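## Task

Place the bolt in the blue divided tray's front right compartment and the pencil eraser in its back compartment, with front, back, left and right judged from the robot's point of view. Both items must stay put without the robot holding them, and everything must settle shortly after you stop. Release them and move the grippers away at the end.

## Robot and tools

Robot: two arms, left_arm and right_arm, each with six joints and a parallel gripper. The names are labels only and do not match the sides of any image. Objects may occasionally be pulled out of a grip or nudged by an outside disturbance.

Frame: a single world frame in metres. The origin is on the table top midway between the arms, +x points out across the table, +z points up, and left_arm sits on the +y side. A gripper's fingers extend along its own +z axis and close along its y axis. The reported end_effector_position is the point between the finger pads, about 1 cm short of the fingertips, and it can be a little off, more so at long reach.

Row layout, used by both motion tools: one flat list of 14 numbers covering both arms, each number in [-1, 1]. The first 7 belong to left_arm, the last 7 to right_arm. Within each arm the order is: wrist pitch, waist, wrist yaw, wrist roll, elbow, shoulder, then opening. The same joint order applies to every per-joint list in results. The six joint numbers are offsets, not poses, scaled so that 1.0 equals 2.073 rad (wrist pitch), 1.202 (waist), 2.022 (wrist yaw), 2.022 (wrist roll), 1.238 (elbow), 1.258 (shoulder). The opening is absolute: +1 fully open, -1 closed. Send all 14 numbers even when only one arm should move.

Joint ranges in rad: waist -2.618 to 3.054, shoulder 0.000 to 3.142, elbow 0.000 to 3.142, wrist pitch -1.571 to 1.571, wrist yaw -1.571 to 1.571, wrist roll -2.094 to 2.094. True ends can differ by up to 0.036 rad. Asking for more than 0.036 rad beyond an end makes the action rejected for both arms; if the first action of a call fails this, or any action is malformed, the whole call does nothing. A joint pushed into its real end stops there and the result may say "joint sent to its limit".

execute_actions(actions): a list of actions; each action is a table of up to 15 rows, one row per 1/30 s control step, and if shorter its final row is held to fill 15 steps. Offsets in every row of an action are measured from the joint angles at the start of that action (for a call's first action, the last reported angles). An empty list just returns the current state and images.

move(target, speed, blocking): target is one 14-number row whose offsets count from the Joint positions in the most recent result that listed them, not from where the arm is when the move begins. All joints travel together so they finish at the same moment, which makes grippers follow curved paths; the move lasts 0.5 to 10 s. speed is in rad/s for the joint with the longest way to go, 0.01 to 2, default 0.5. The move does not avoid obstacles or the other arm. Faster moves and targets set deeper past a contact hit or press harder. Finger values are applied at once. blocking=false returns after 0.5 s while the arm keeps going; then use wait or stop before sending further rows or moves. The extra move: line reports the ending (done, off_target, moving, held, fault), limits=held or limits=none, and each arm's joint farthest from target.

wait(seconds): 0 to 10; lets time run with the last commands held, returning early if a running move finishes. stop(): brakes a running move; it needs braking room, more at speed, and the fingers keep moving.

zoom_image(camera, region): a closer look at part of a camera's latest image; region is [x0, y0, x1, y1] in that camera's pixels, at most 504 by 504. Cameras: cam_head_left, cam_head_right, cam_high, cam_low (504x504) and cam_left_wrist, cam_right_wrist (616x616). Calibration is provided per camera and may be slightly off.

finished_scene(scene): ends the current scene, given its number, once the robot has held the last command; it reports success and cannot be reversed.

Results: each gripper's position and quaternion (wxyz) in the world frame; Joint positions and Joint velocities per arm (rad, rad/s, then pad gap in m, 0.094 m when fully open); Joint targets (what the joints are currently driven toward); torques; step readings, with HELD marking steps where an arm was held back; grip_measured on the command scale. "joint command not followed" means a clearance check altered targets.

Motion limits: each joint's target stays within a lead of its measured angle per step (waist 0.202, shoulder 0.258, elbow 0.238, wrist pitch 0.573, wrist yaw and roll 0.522 rad), and targets are scaled back if the gripper would jump over 70 mm. Big offsets therefore take several actions; unfinished motion must be re-commanded. Zero offsets can let an arm droop, so re-send offsets to the desired angles and push further if a joint lags.

Gripping: to hold an object, command an opening about 0.03 below grip_measured (less for a lighter hold). Readings may be off by about 1 mm. Pads press up to roughly 50 to 62 N, less on very thin parts.

Avoid: dropping or knocking anything off the table, slamming or hard pressing, arms striking each other, leaving items supported only by the gripper. Holding loads heats motors: MOTOR HOT from 75 °C, a 10 s stop at 90 °C, and at 100 °C the arm goes limp and falls. Think briefly, since the robot holds its last command while you reply.

Each tool is called in YAML: its name, and indented under it one key for each argument.

## Session

execute_actions:
  actions: []

Scene clock: 0.00 s.
left_arm: end_effector_position=(+0.0297, +0.5691, +0.2137) grip_measured=+1.000 end_effector_quat_wxyz=(-0.485, +0.830, -0.025, +0.275) | right_arm: end_effector_position=(+0.0023, -0.4963, +0.3050) grip_measured=+1.000 end_effector_quat_wxyz=(-0.137, -0.228, +0.720, -0.640)
Joint names: [wrist pitch, waist, wrist yaw, wrist roll, elbow, shoulder]
Joint positions: left_arm=[-0.462  1.503  0.564 -1.795  0.533  0.535  0.094] | right_arm=[-0.326 -1.39   0.056 -2.08   0.647  0.464  0.094]
Joint velocities: left_arm=[-0.051 -0.012 -0.037 -0.007 -0.007  0.002  0.   ] | right_arm=[-0.007 -0.002 -0.022  0.022 -0.012 -0.007  0.   ]
Joint torques (N m, as the arm reports them, + toward a larger angle): no reading
Joint targets: left_arm=[-0.474 1.503 0.565 -1.792 0.537 0.530] | right_arm=[-0.318 -1.390 0.055 -2.073 0.659 0.459]

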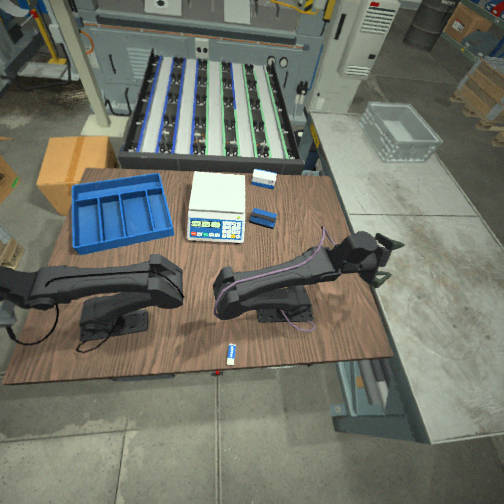

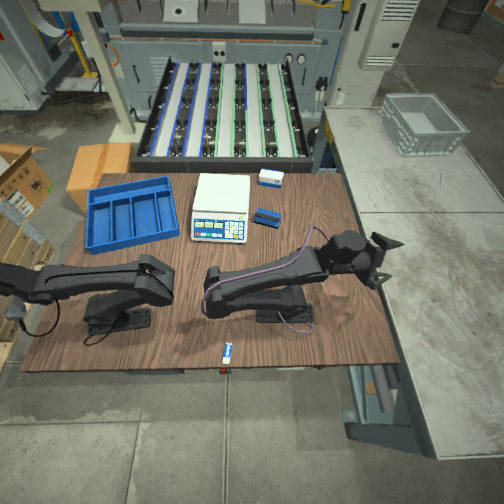

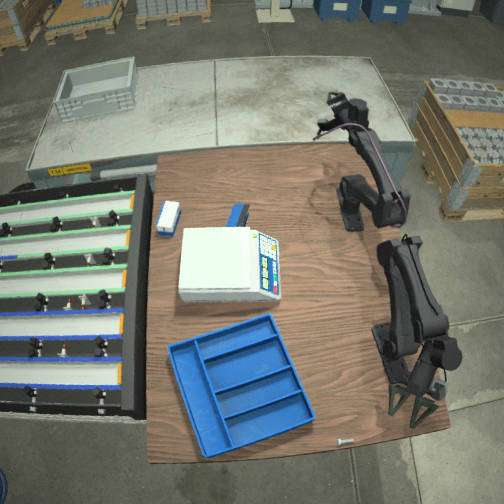

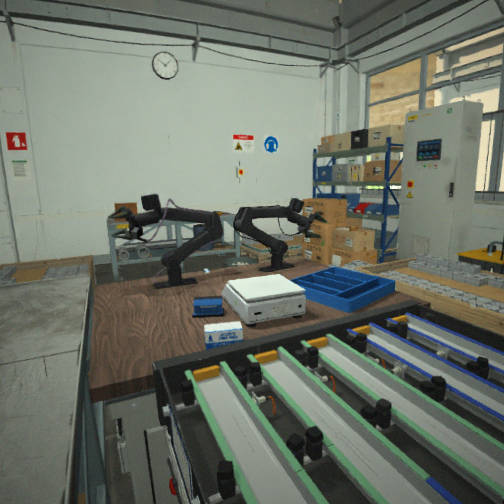

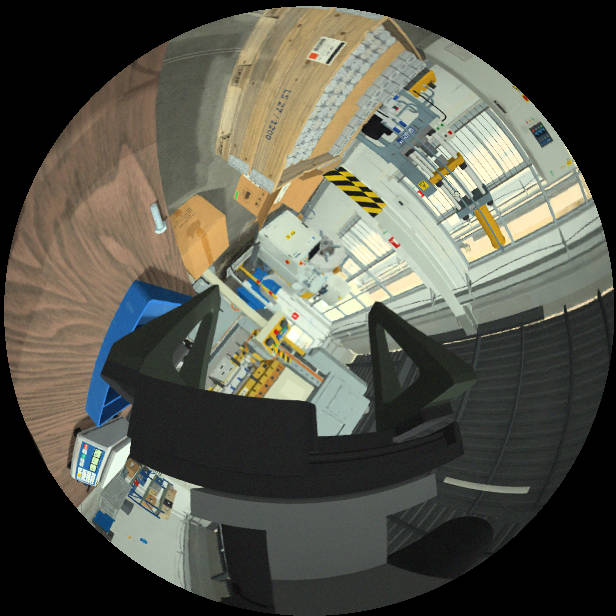

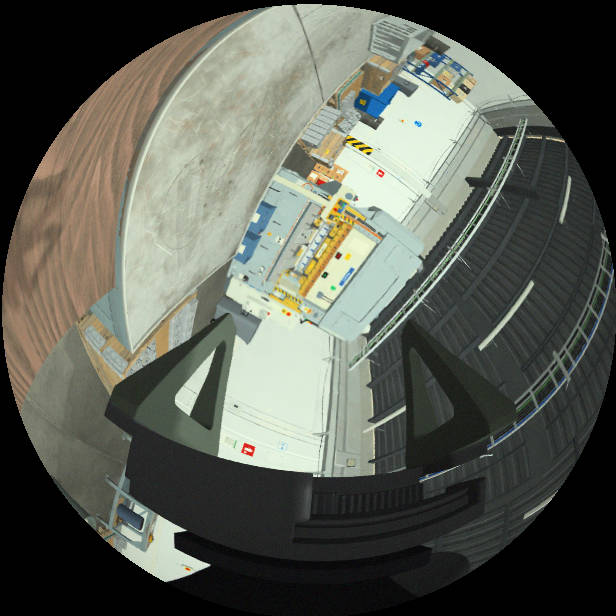

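zoom_image:
  camera: "cam_high"
  region: [140, 300, 460, 470]

zoom_image:
  camera: "cam_head_left"
  region: [0, 150, 300, 380]

Region (140, 300, 460, 470) of cam_high's 504x504 image, scaled by 1.575, with more detail than that image has; it fills the top 268 rows of this view, and the rest is white.

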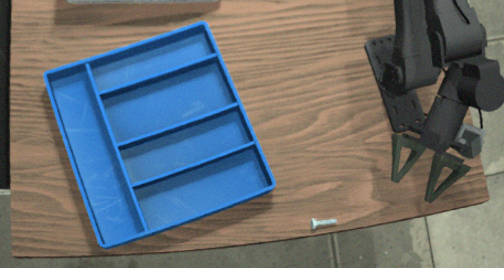

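Region (0, 150, 300, 380) of cam_head_left's 504x504 image, scaled by 1.680, with more detail than that image has; it fills the top 386 rows of this view, and the rest is white.

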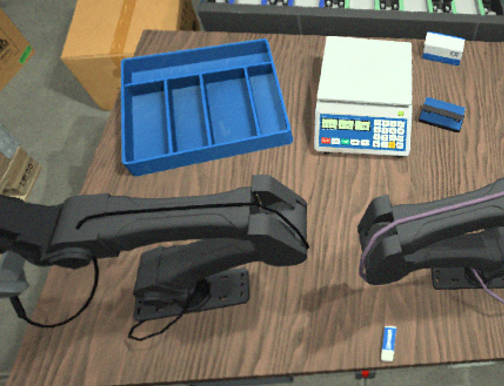

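move:
  target: [-0.187,-0.298,-0.139,0.671,0.377,0.503,1, 0,0.99,-0.028,0.27,0,0,1]
  speed: 1.0

Scene clock: 7.03 s.
left_arm: end_effector_position=(+0.0818, +0.5949, +0.1713) grip_measured=+1.000 end_effector_quat_wxyz=(-0.307, +0.700, -0.644, +0.016) | right_arm: end_effector_position=(+0.2240, -0.3004, +0.3049) grip_measured=+1.000 end_effector_quat_wxyz=(+0.407, -0.458, +0.601, -0.513)
Joint names: [wrist pitch, waist, wrist yaw, wrist roll, elbow, shoulder]
Joint positions: left_arm=[-0.83   1.152  0.292 -0.45   0.974  1.154  0.094] | right_arm=[-0.326 -0.21   0.011 -1.548  0.647  0.464  0.094]
Joint velocities: left_arm=[-0.037  0.012 -0.022 -0.007  0.007 -0.002  0.   ] | right_arm=[-0.007  0.012  0.051  0.081  0.007  0.017  0.   ]
Joint torques (N m, as the arm reports them, + toward a larger angle): left_arm=[ 0.97 -0.64  0.12  0.14 11.01 -2.51] | right_arm=[ 1.85  0.88 -0.12  0.13  7.11  1.89]
Joint targets: left_arm=[-0.850 1.145 0.283 -0.439 0.999 1.168] | right_arm=[-0.326 -0.199 -0.000 -1.534 0.647 0.464]
move: off_target (left_arm); limits=none; left_arm: farthest joint: the elbow, 0.025 radians from its target (0.467 radians at the start); right_arm: farthest joint: the wrist roll, 0.014 radians from its target (0.546 radians at the start)
camera_calibration (this result's frames):
cam_left_wrist: T_world_to_cam=[[0.830081, 0.104205, 0.547819, -0.230381], [-0.107943, -0.933779, 0.341182, 0.502533], [0.547095, -0.342342, -0.763864, 0.40973], [0, 0, 0, 1]] pos_world=[0.0213186, 0.63353, 0.26773]
cam_right_wrist: T_world_to_cam=[[0.184732, -0.0823092, 0.979336, -0.360522], [-0.824787, -0.554848, 0.108947, -0.00165956], [0.534416, -0.82787, -0.170386, -0.21112], [0, 0, 0, 1]] pos_world=[0.178057, -0.205375, 0.317281]

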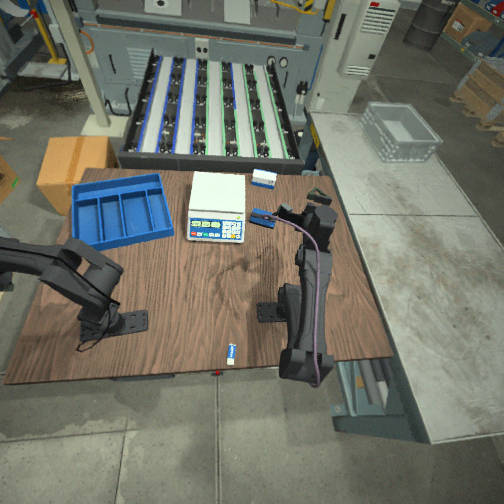

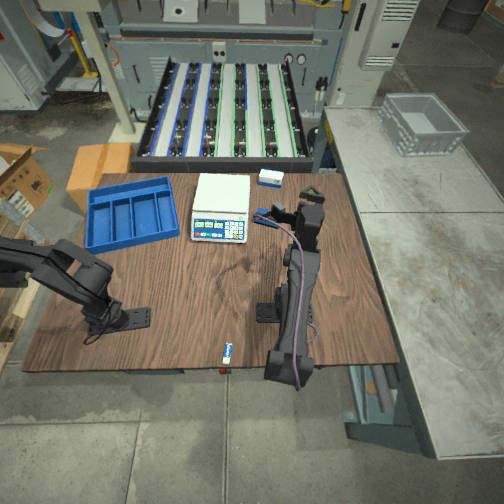

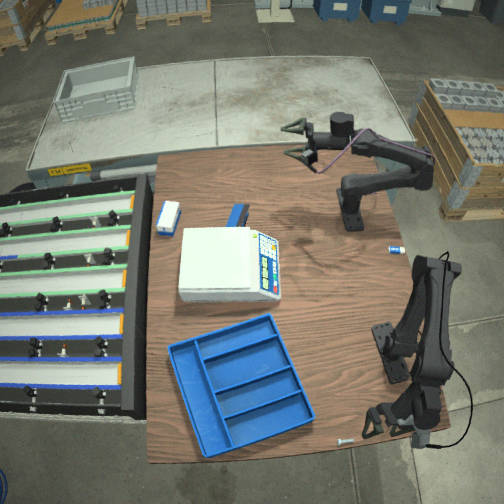

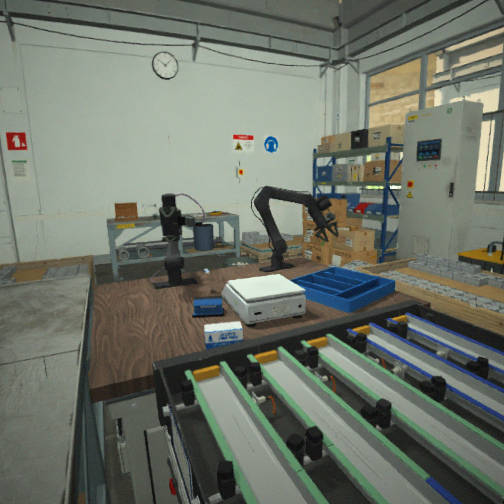

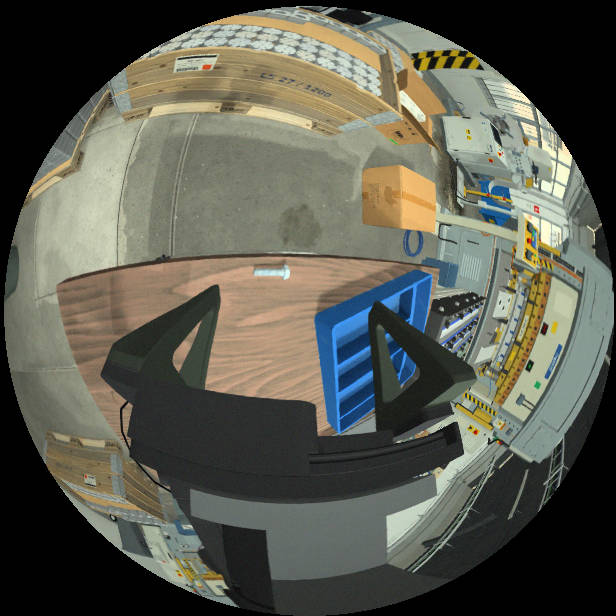

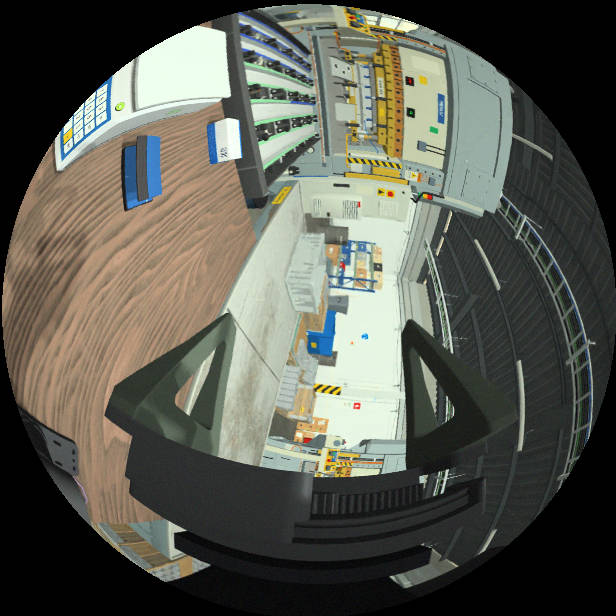

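move:
  target: [-0.156,-0.303,-0.144,0.722,0.334,0.498,1, 0,0.99,0,0.139,0,0,1]
  speed: 1.0

Scene clock: 9.83 s.
left_arm: end_effector_position=(+0.1480, +0.5896, +0.0881) grip_measured=+1.000 end_effector_quat_wxyz=(+0.011, +0.035, +0.999, +0.009) | right_arm: end_effector_position=(+0.1254, -0.0287, +0.3049) grip_measured=+1.000 end_effector_quat_wxyz=(+0.645, -0.676, +0.339, -0.115)
Joint names: [wrist pitch, waist, wrist yaw, wrist roll, elbow, shoulder]
Joint positions: left_arm=[-1.139  0.792  0.008  1.     1.364  1.767  0.094] | right_arm=[-0.326  0.97   0.013 -1.281  0.647  0.464  0.094]
Joint velocities: left_arm=[ 0.066  0.012  0.007 -0.051 -0.007  0.007  0.   ] | right_arm=[ 0.051  0.007 -0.007  0.022 -0.007 -0.027  0.   ]
Joint torques (N m, as the arm reports them, + toward a larger angle): left_arm=[ 0.07 -0.58 -0.06  0.1   9.94 -8.28] | right_arm=[1.84 0.89 0.   0.13 7.11 1.88]
Joint targets: left_arm=[-1.154 0.788 0.001 1.009 1.388 1.780] | right_arm=[-0.326 0.980 0.011 -1.267 0.647 0.464]
move: off_target (left_arm); limits=none; left_arm: farthest joint: the elbow, 0.024 radians from its target (0.413 radians at the start); right_arm: farthest joint: the wrist roll, 0.014 radians from its target (0.281 radians at the start)
camera_calibration (this result's frames):
cam_left_wrist: T_world_to_cam=[[0.0873189, -0.995456, 0.0379783, 0.563999], [-0.726179, -0.0375082, 0.686482, 0.0657579], [-0.681938, -0.0875218, -0.726155, 0.336548], [0, 0, 0, 1]] pos_world=[0.228009, 0.593358, 0.177824]
cam_right_wrist: T_world_to_cam=[[0.353043, -0.0228386, 0.935328, -0.325943], [0.161892, -0.983131, -0.0851125, -0.00912114], [0.921494, 0.181471, -0.34339, 0.0996171], [0, 0, 0, 1]] pos_world=[0.0247519, -0.0344889, 0.338295]

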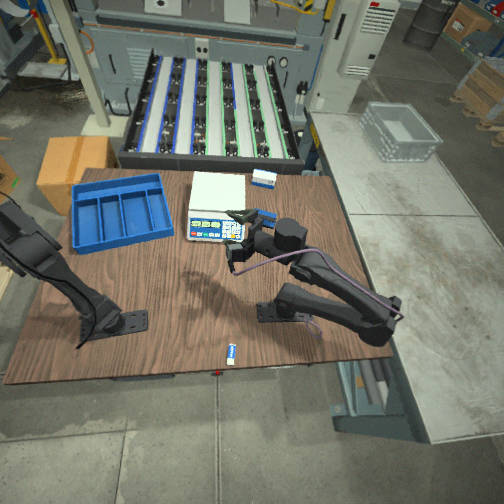

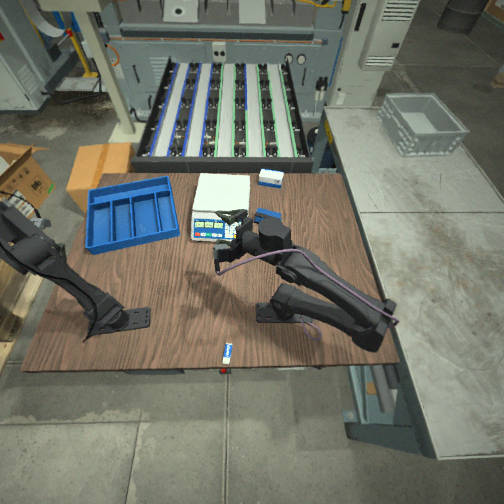

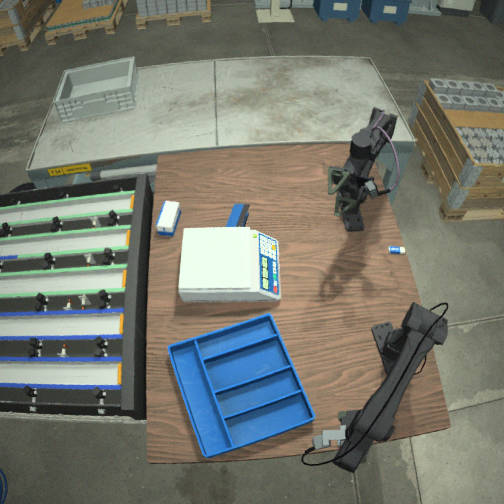

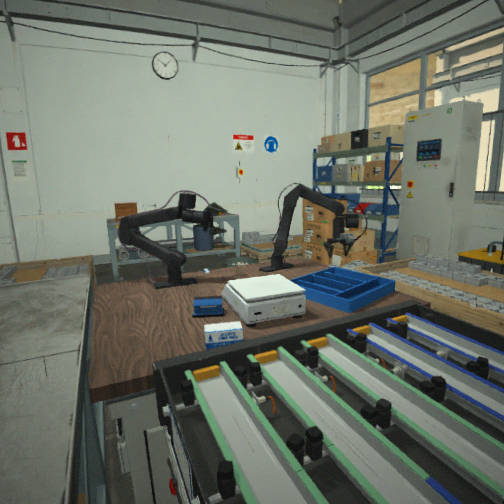

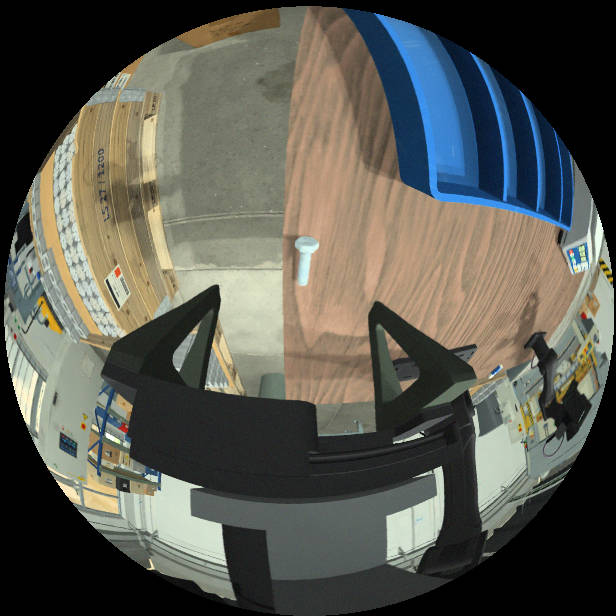

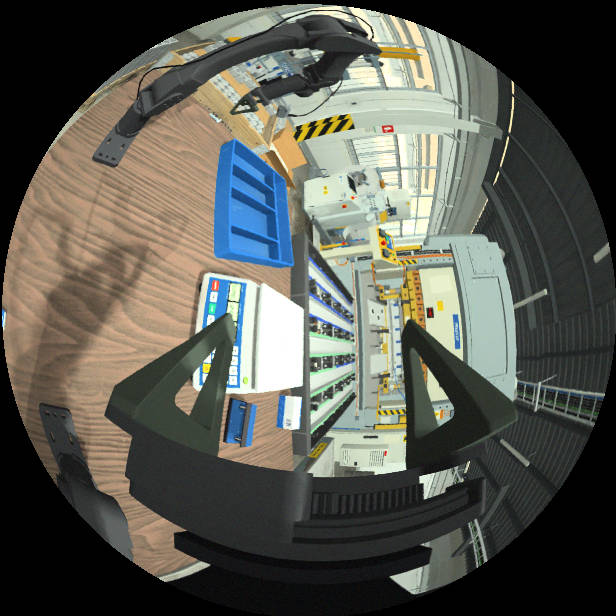

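move:
  target: [0.093,0.045,-0.004,0.004,-0.161,0.021,-0.3, -0.429,0.994,0,0.136,0.382,0.787,1]
  speed: 1.0

Scene clock: 12.70 s.
left_arm: end_effector_position=(+0.1288, +0.5892, +0.0432) grip_measured=-0.298 end_effector_quat_wxyz=(+0.011, +0.012, +1.000, +0.011) | right_arm: end_effector_position=(-0.1541, -0.0330, +0.1010) grip_measured=+1.000 end_effector_quat_wxyz=(-0.006, +1.000, +0.000, +0.008)
Joint names: [wrist pitch, waist, wrist yaw, wrist roll, elbow, shoulder]
Joint positions: left_arm=[-0.954  0.839  0.006  1.     1.18   1.767  0.033] | right_arm=[-1.204  2.158  0.02  -1.012  1.092  1.458  0.094]
Joint velocities: left_arm=[-0.066 -0.002 -0.051 -0.066 -0.012 -0.017  0.   ] | right_arm=[ 0.007 -0.022 -0.051  0.051 -0.002 -0.012  0.   ]
Joint torques (N m, as the arm reports them, + toward a larger angle): left_arm=[ 0.31  0.69 -0.05  0.09  6.11 -6.65] | right_arm=[ 0.05  0.54 -0.06  0.06  8.77 -3.86]
Joint targets: left_arm=[-0.946 0.847 -0.000 1.008 1.165 1.794] | right_arm=[-1.215 2.165 0.013 -1.006 1.120 1.454]
move: off_target (left_arm, right_arm); limits=none; left_arm: farthest joint: the shoulder, 0.026 radians from its target (0.026 radians at the start); right_arm: farthest joint: the elbow, 0.028 radians from its target (0.473 radians at the start)
camera_calibration (this result's frames):
cam_left_wrist: T_world_to_cam=[[0.133634, -0.990372, 0.0361313, 0.55805], [-0.722848, -0.0724652, 0.687197, 0.102717], [-0.677963, -0.11795, -0.725572, 0.308164], [0, 0, 0, 1]] pos_world=[0.208599, 0.596468, 0.132845]
cam_right_wrist: T_world_to_cam=[[0.0134505, 0.998859, -0.0458308, 0.0439235], [0.729525, 0.0215427, 0.683615, 0.0575655], [0.683822, -0.0426296, -0.728403, 0.282784], [0, 0, 0, 1]] pos_world=[-0.23596, -0.0330585, 0.168641]

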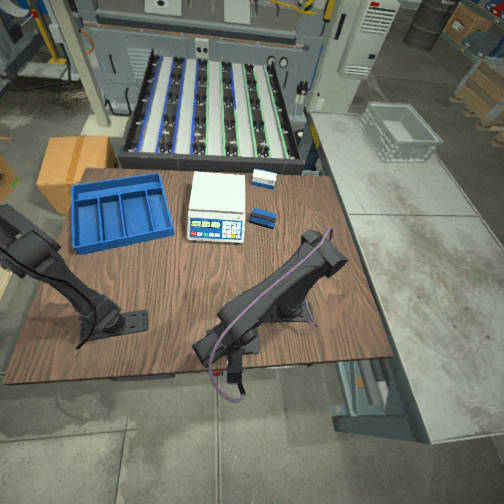

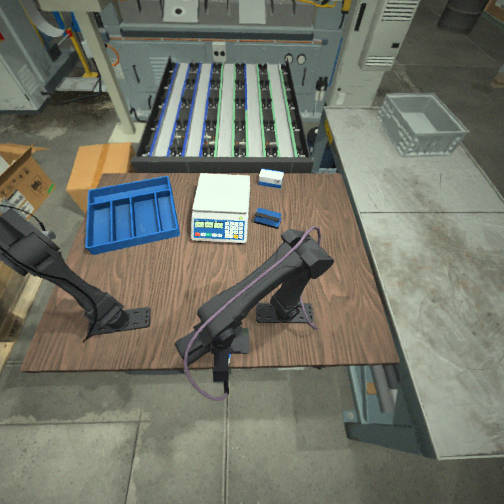

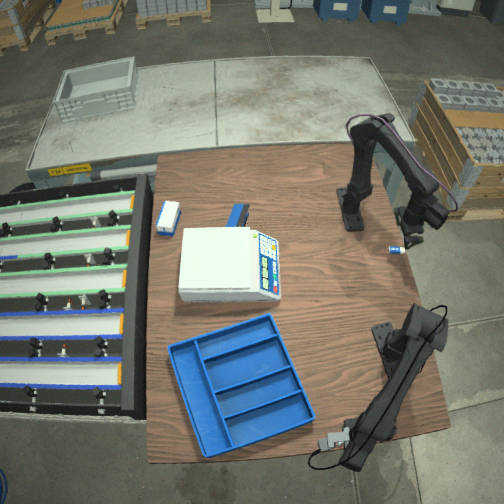

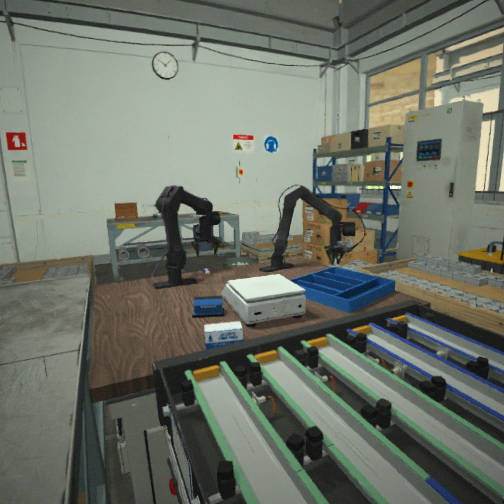

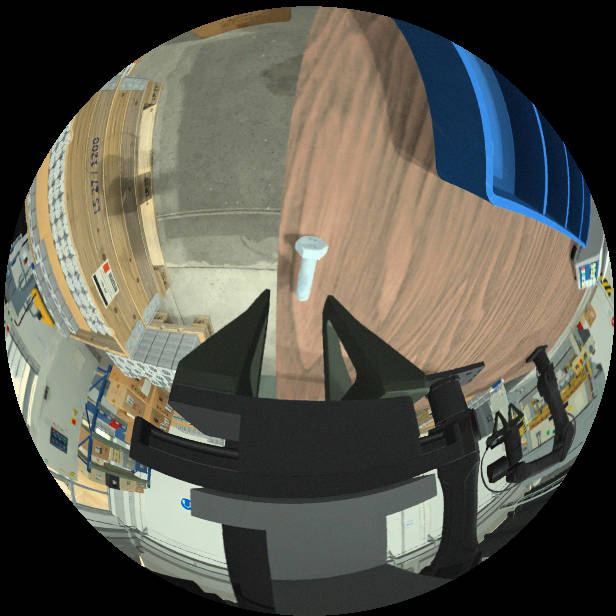

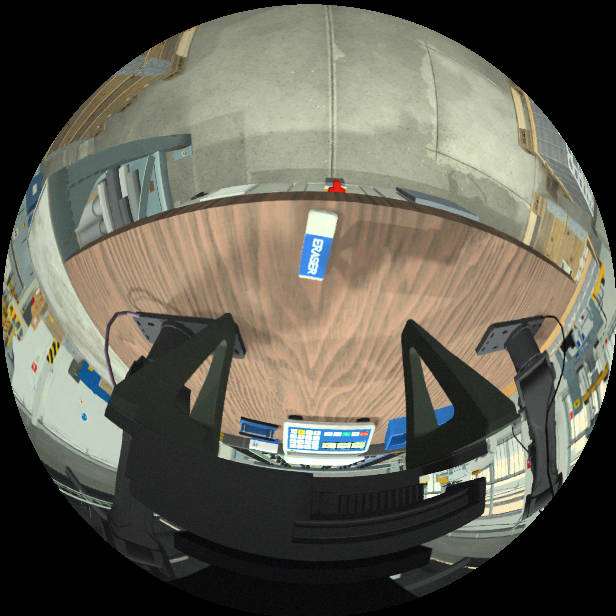

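move:
  target: [0.047,0.0125,0,0,-0.076,0.049,-0.3, 0.184,0.031,0,0.087,-0.225,0.094,0.1]
  speed: 0.3

Scene clock: 15.23 s.
left_arm: end_effector_position=(+0.1220, +0.5829, +0.0139) grip_measured=-0.298 end_effector_quat_wxyz=(+0.002, +0.009, +1.000, -0.003) | right_arm: end_effector_position=(-0.1569, -0.0404, +0.0106) grip_measured=+0.102 end_effector_quat_wxyz=(+0.001, +0.997, -0.071, +0.013)
Joint names: [wrist pitch, waist, wrist yaw, wrist roll, elbow, shoulder]
Joint positions: left_arm=[-0.869  0.846  0.006  1.     1.104  1.809  0.033] | right_arm=[-0.836  2.185  0.02  -0.842  0.82   1.573  0.052]
Joint velocities: left_arm=[-0.022 -0.007 -0.081 -0.022  0.002  0.007 -0.   ] | right_arm=[ 0.081  0.007  0.022 -0.051 -0.007 -0.017 -0.   ]
Joint torques (N m, as the arm reports them, + toward a larger angle): left_arm=[ 0.28  0.63  0.05 -0.01  5.46 -7.33] | right_arm=[ 0.25  0.88  0.    0.04  4.88 -3.79]
Joint targets: left_arm=[-0.856 0.854 0.006 1.000 1.085 1.829] | right_arm=[-0.822 2.195 0.020 -0.836 0.813 1.576]
move: done; limits=none; left_arm: farthest joint: the shoulder, 0.020 radians from its target (0.061 radians at the start); right_arm: farthest joint: the wrist pitch, 0.013 radians from its target (0.382 radians at the start)
camera_calibration (this result's frames):
cam_left_wrist: T_world_to_cam=[[0.141285, -0.988149, 0.0599981, 0.551294], [-0.709992, -0.0589063, 0.701741, 0.107911], [-0.689891, -0.141744, -0.709901, 0.296638], [0, 0, 0, 1]] pos_world=[0.203374, 0.593164, 0.101782]
cam_right_wrist: T_world_to_cam=[[0.156123, 0.986087, -0.0570834, 0.069139], [0.719279, -0.0738919, 0.69078, 0.11602], [0.676951, -0.148905, -0.720808, 0.213152], [0, 0, 0, 1]] pos_world=[-0.238538, -0.0278647, 0.0774445]

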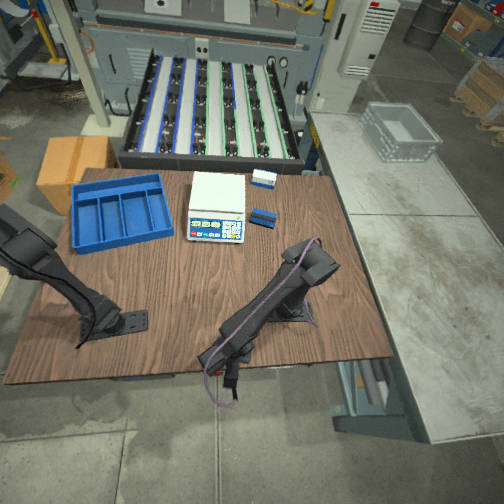

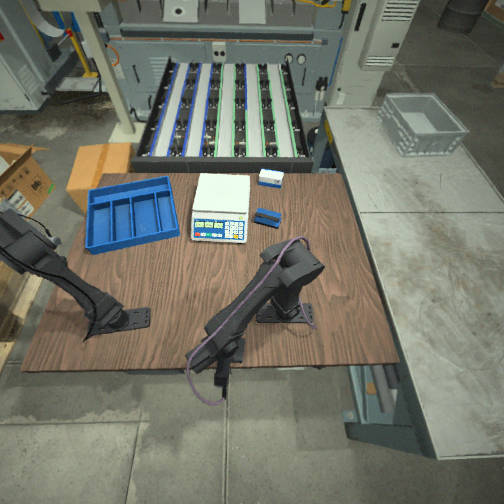

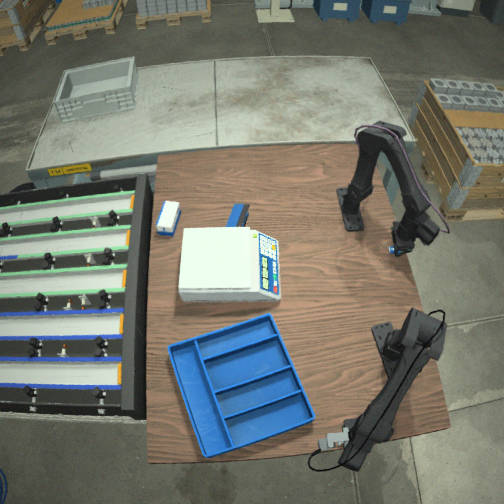

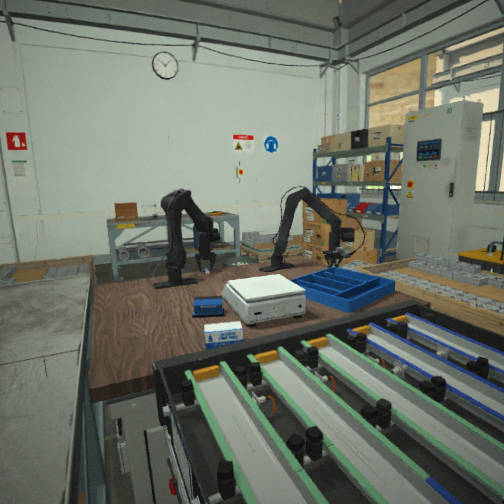

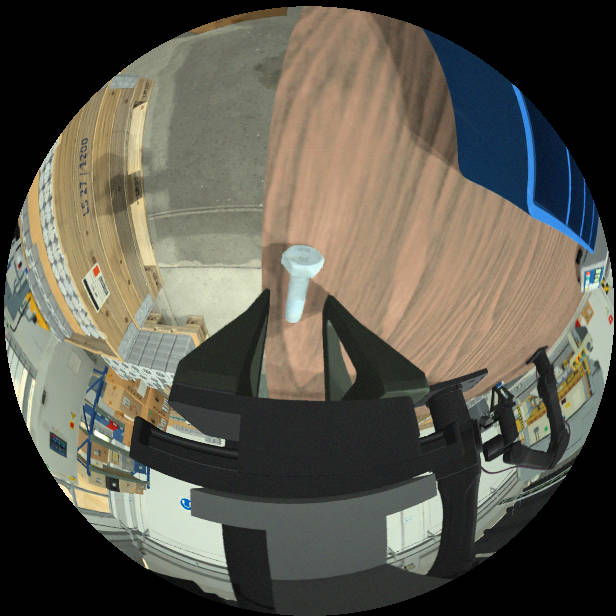

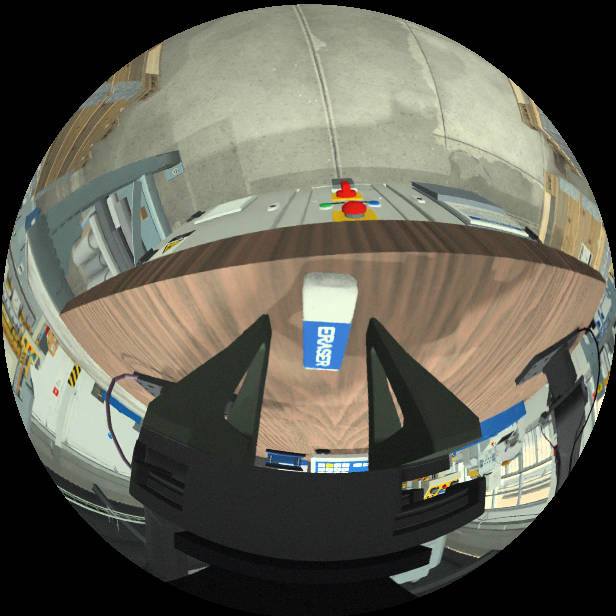

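execute_actions:
  actions:
    - [[0.006,0.007,0,0,-0.015,0.028,-0.3, 0.006,0.008,0,0.003,-0.006,0,-0.52]]
    - [[0.006,0.005,0,0,-0.012,0.014,-0.83, 0.006,0.008,0,0.003,-0.006,0,-0.52]]
    - [[0.006,0.005,0,0,-0.012,0.014,-0.83, 0.006,0.008,0,0.003,-0.006,0,-0.52]]

Scene clock: 17.27 s.
left_arm: end_effector_position=(+0.1230, +0.5849, +0.0135) grip_measured=-0.825 end_effector_quat_wxyz=(+0.003, +0.009, +1.000, +0.001) | right_arm: end_effector_position=(-0.1570, -0.0402, +0.0106) grip_measured=-0.518 end_effector_quat_wxyz=(+0.001, +0.997, -0.072, +0.013)
Joint names: [wrist pitch, waist, wrist yaw, wrist roll, elbow, shoulder]
Joint positions: left_arm=[-0.86   0.846  0.004  1.     1.104  1.81   0.008] | right_arm=[-0.835  2.185  0.02  -0.841  0.82   1.573  0.023]
Joint velocities: left_arm=[-0.007 -0.012  0.066 -0.007 -0.012 -0.002  0.001] | right_arm=[ 0.051  0.002  0.022 -0.11   0.002  0.002 -0.   ]
Joint torques (N m, as the arm reports them, + toward a larger angle): left_arm=[ 0.31  0.54  0.06 -0.01  5.53 -7.66] | right_arm=[ 0.26  0.8   0.    0.06  4.86 -4.01]
Joint targets: left_arm=[-0.848 0.852 0.004 1.000 1.090 1.827] | right_arm=[-0.823 2.195 0.020 -0.835 0.813 1.573]
Step readings (joint positions; steps 1 to 15: 1st action; 16 to 30: 2nd action; 31 to 45: 3rd action):
0: left_arm=[-0.869 0.846 0.006 1.000 1.104 1.809] | right_arm=[-0.835 2.185 0.020 -0.842 0.820 1.573]
1: left_arm=[-0.869 0.846 0.006 1.000 1.104 1.810] | right_arm=[-0.835 2.185 0.020 -0.842 0.820 1.573]
2: left_arm=[-0.869 0.846 0.006 1.000 1.104 1.810] | right_arm=[-0.835 2.185 0.020 -0.842 0.820 1.573]
4: left_arm=[-0.869 0.846 0.006 1.000 1.104 1.810] | right_arm=[-0.835 2.185 0.020 -0.842 0.820 1.573]
8: left_arm=[-0.869 0.846 0.006 1.000 1.104 1.810] | right_arm=[-0.835 2.185 0.020 -0.842 0.820 1.573]
15: left_arm=[-0.869 0.846 0.006 1.000 1.104 1.810] | right_arm=[-0.835 2.185 0.020 -0.842 0.820 1.573]
16: left_arm=[-0.868 0.846 0.006 1.000 1.104 1.810] | right_arm=[-0.835 2.185 0.020 -0.841 0.820 1.573]
17: left_arm=[-0.864 0.846 0.005 1.000 1.104 1.810] | right_arm=[-0.835 2.185 0.020 -0.841 0.820 1.573]
19: left_arm=[-0.861 0.846 0.004 1.000 1.104 1.810] | right_arm=[-0.835 2.185 0.020 -0.841 0.820 1.573]
23: left_arm=[-0.860 0.846 0.004 1.000 1.104 1.810] | right_arm=[-0.835 2.185 0.020 -0.841 0.820 1.573]
30: left_arm=[-0.860 0.846 0.004 1.000 1.104 1.810] | right_arm=[-0.835 2.185 0.020 -0.841 0.820 1.573]
31: left_arm=[-0.860 0.846 0.004 1.000 1.104 1.810] | right_arm=[-0.835 2.185 0.020 -0.841 0.820 1.573]
32: left_arm=[-0.860 0.846 0.004 1.000 1.104 1.810] | right_arm=[-0.835 2.185 0.020 -0.841 0.820 1.573]
34: left_arm=[-0.860 0.846 0.004 1.000 1.104 1.810] | right_arm=[-0.835 2.185 0.020 -0.841 0.820 1.573]
38: left_arm=[-0.860 0.846 0.004 1.000 1.104 1.810] | right_arm=[-0.835 2.185 0.020 -0.841 0.820 1.573]
45: Joint positions above
camera_calibration (this result's frames):
cam_left_wrist: T_world_to_cam=[[0.141108, -0.988573, 0.0530207, 0.553463], [-0.712214, -0.0641694, 0.699023, 0.112333], [-0.687633, -0.1364, -0.713131, 0.293988], [0, 0, 0, 1]] pos_world=[0.204064, 0.594447, 0.101784]
cam_right_wrist: T_world_to_cam=[[0.157227, 0.985945, -0.0564933, 0.0691609], [0.719483, -0.0751741, 0.69043, 0.116093], [0.676479, -0.1492, -0.72119, 0.213162], [0, 0, 0, 1]] pos_world=[-0.238601, -0.0276578, 0.0774836]

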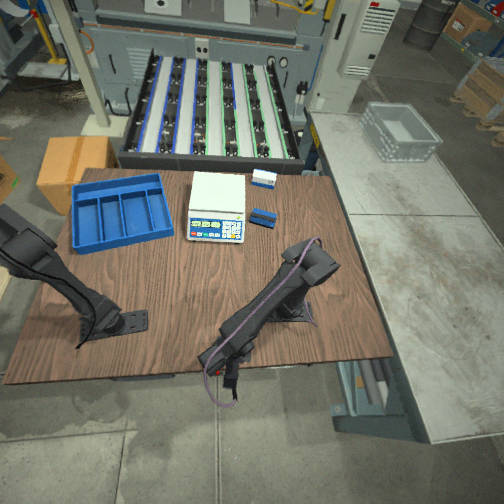

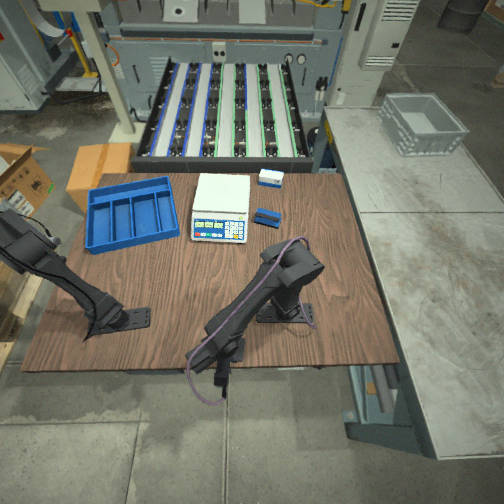

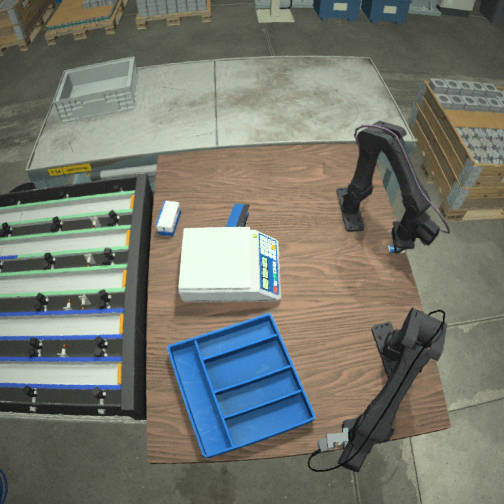

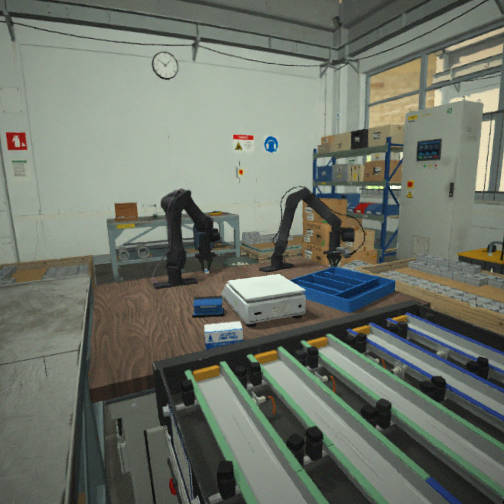

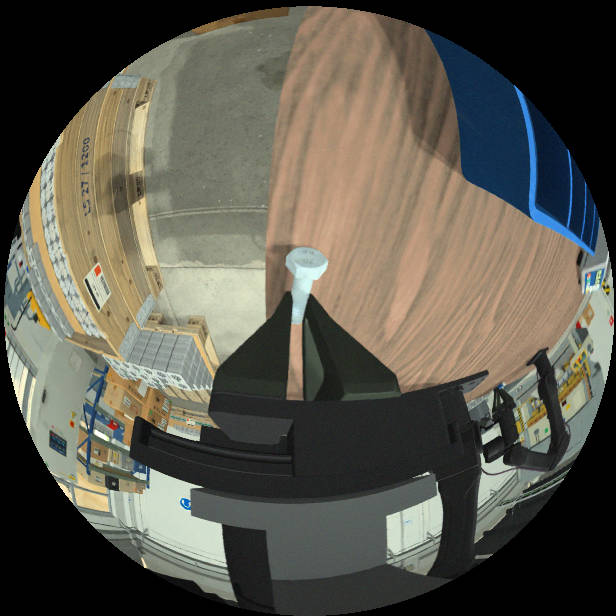

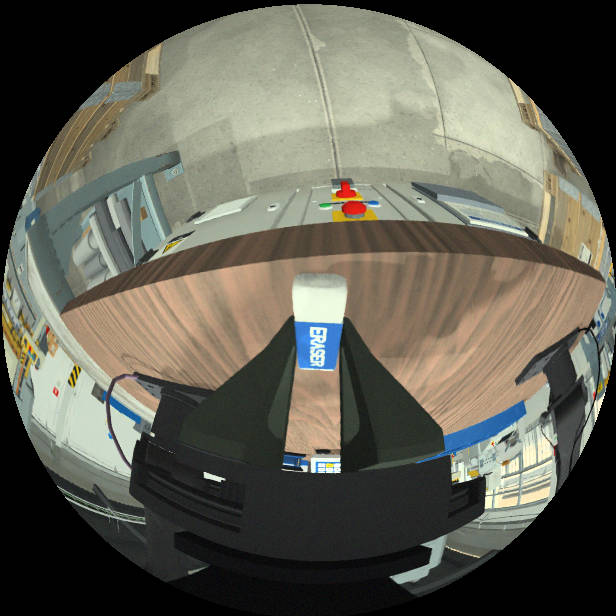

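execute_actions:
  actions:
    - [[0.006,0.005,0,0,-0.012,0.014,-0.88, 0.006,0.008,0,0.003,-0.006,0,-0.57]]

Scene clock: 17.90 s.
left_arm: end_effector_position=(+0.1232, +0.5851, +0.0135) grip_measured=-0.864 end_effector_quat_wxyz=(+0.004, +0.009, +1.000, +0.001) | right_arm: end_effector_position=(-0.1570, -0.0402, +0.0106) grip_measured=-0.556 end_effector_quat_wxyz=(+0.001, +0.997, -0.072, +0.013)
Joint names: [wrist pitch, waist, wrist yaw, wrist roll, elbow, shoulder]
Joint positions: left_arm=[-0.859  0.846  0.004  1.     1.104  1.81   0.006] | right_arm=[-0.835  2.185  0.02  -0.841  0.82   1.573  0.021]
Joint velocities: left_arm=[ 0.051  0.002  0.007 -0.022 -0.002 -0.007  0.   ] | right_arm=[-0.037 -0.002 -0.066  0.007  0.002  0.012  0.   ]
Joint torques (N m, as the arm reports them, + toward a larger angle): left_arm=[ 0.3   0.41  0.05  0.02  5.85 -7.81] | right_arm=[ 0.28  0.8   0.    0.06  4.88 -4.  ]
Joint targets: left_arm=[-0.848 0.852 0.004 1.000 1.090 1.827] | right_arm=[-0.823 2.195 0.020 -0.835 0.813 1.573]
Step readings (joint positions):
0: left_arm=[-0.860 0.846 0.004 1.000 1.104 1.810] | right_arm=[-0.835 2.185 0.020 -0.841 0.820 1.573]
1: left_arm=[-0.859 0.846 0.004 1.000 1.104 1.810] | right_arm=[-0.835 2.185 0.020 -0.841 0.820 1.573]
2: left_arm=[-0.859 0.846 0.004 1.000 1.104 1.810] | right_arm=[-0.835 2.185 0.020 -0.841 0.820 1.573]
4: left_arm=[-0.859 0.846 0.004 1.000 1.104 1.810] | right_arm=[-0.835 2.185 0.020 -0.841 0.820 1.573]
8: left_arm=[-0.859 0.846 0.004 1.000 1.104 1.810] | right_arm=[-0.835 2.185 0.020 -0.841 0.820 1.573]
15: Joint positions above
camera_calibration (this result's frames):
cam_left_wrist: T_world_to_cam=[[0.141074, -0.988624, 0.0521687, 0.553719], [-0.712658, -0.0648349, 0.69851, 0.112911], [-0.687181, -0.13572, -0.713697, 0.293685], [0, 0, 0, 1]] pos_world=[0.204165, 0.594599, 0.101846]
cam_right_wrist: T_world_to_cam=[[0.157603, 0.985886, -0.0564835, 0.0692175], [0.719454, -0.0754552, 0.69043, 0.116077], [0.676423, -0.149451, -0.721191, 0.213143], [0, 0, 0, 1]] pos_world=[-0.238596, -0.0276274, 0.0774837]

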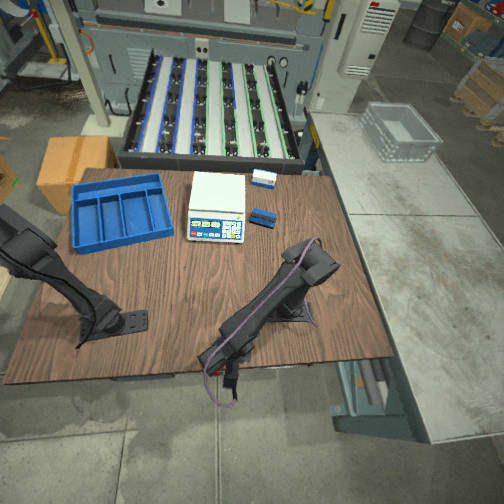

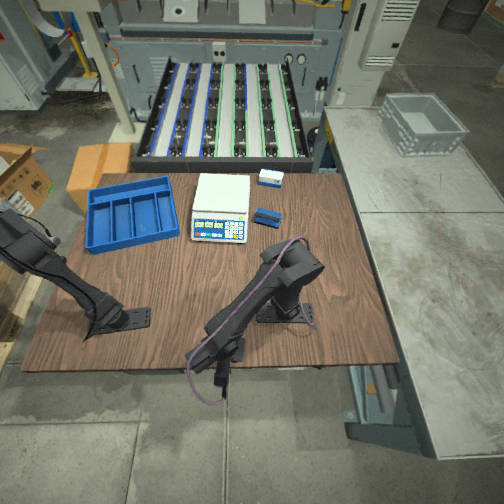

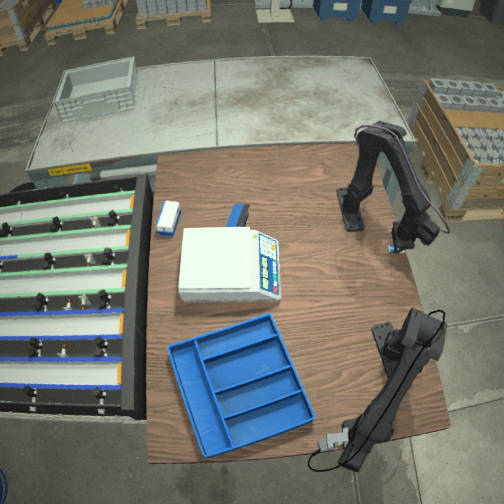

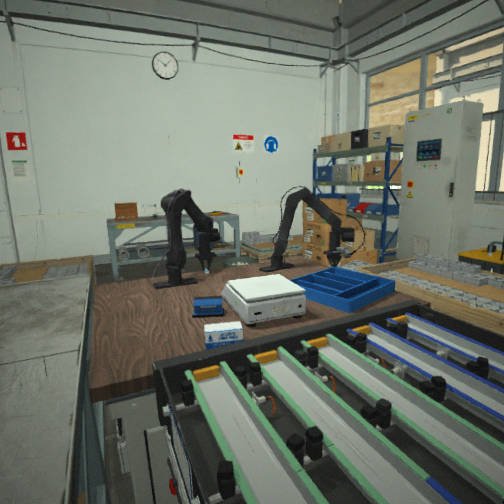

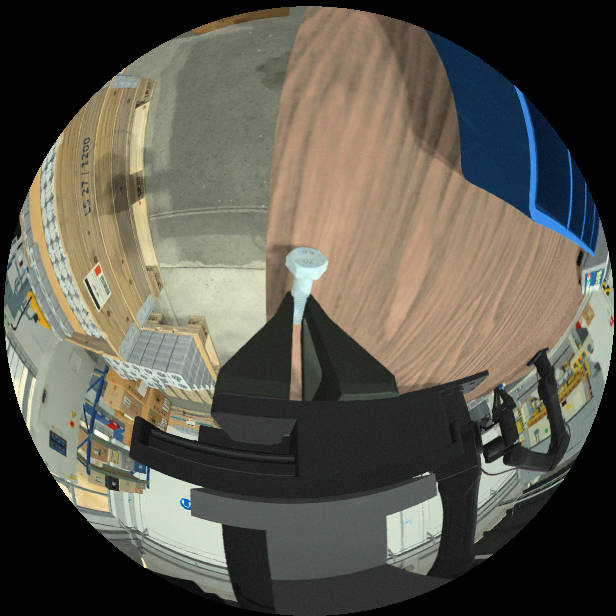

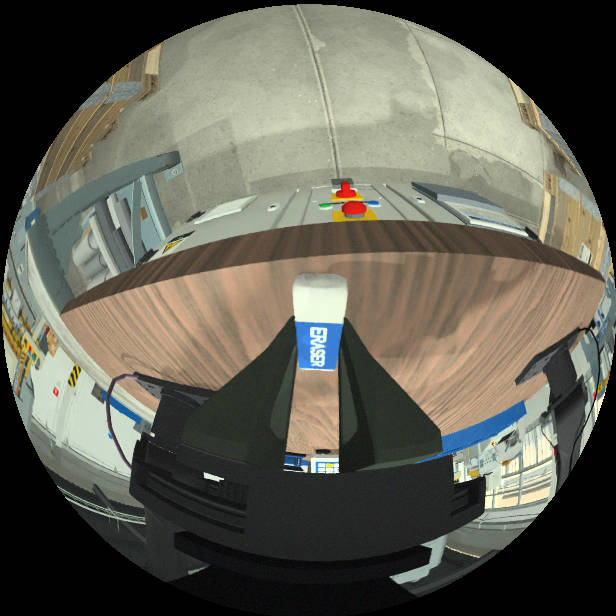

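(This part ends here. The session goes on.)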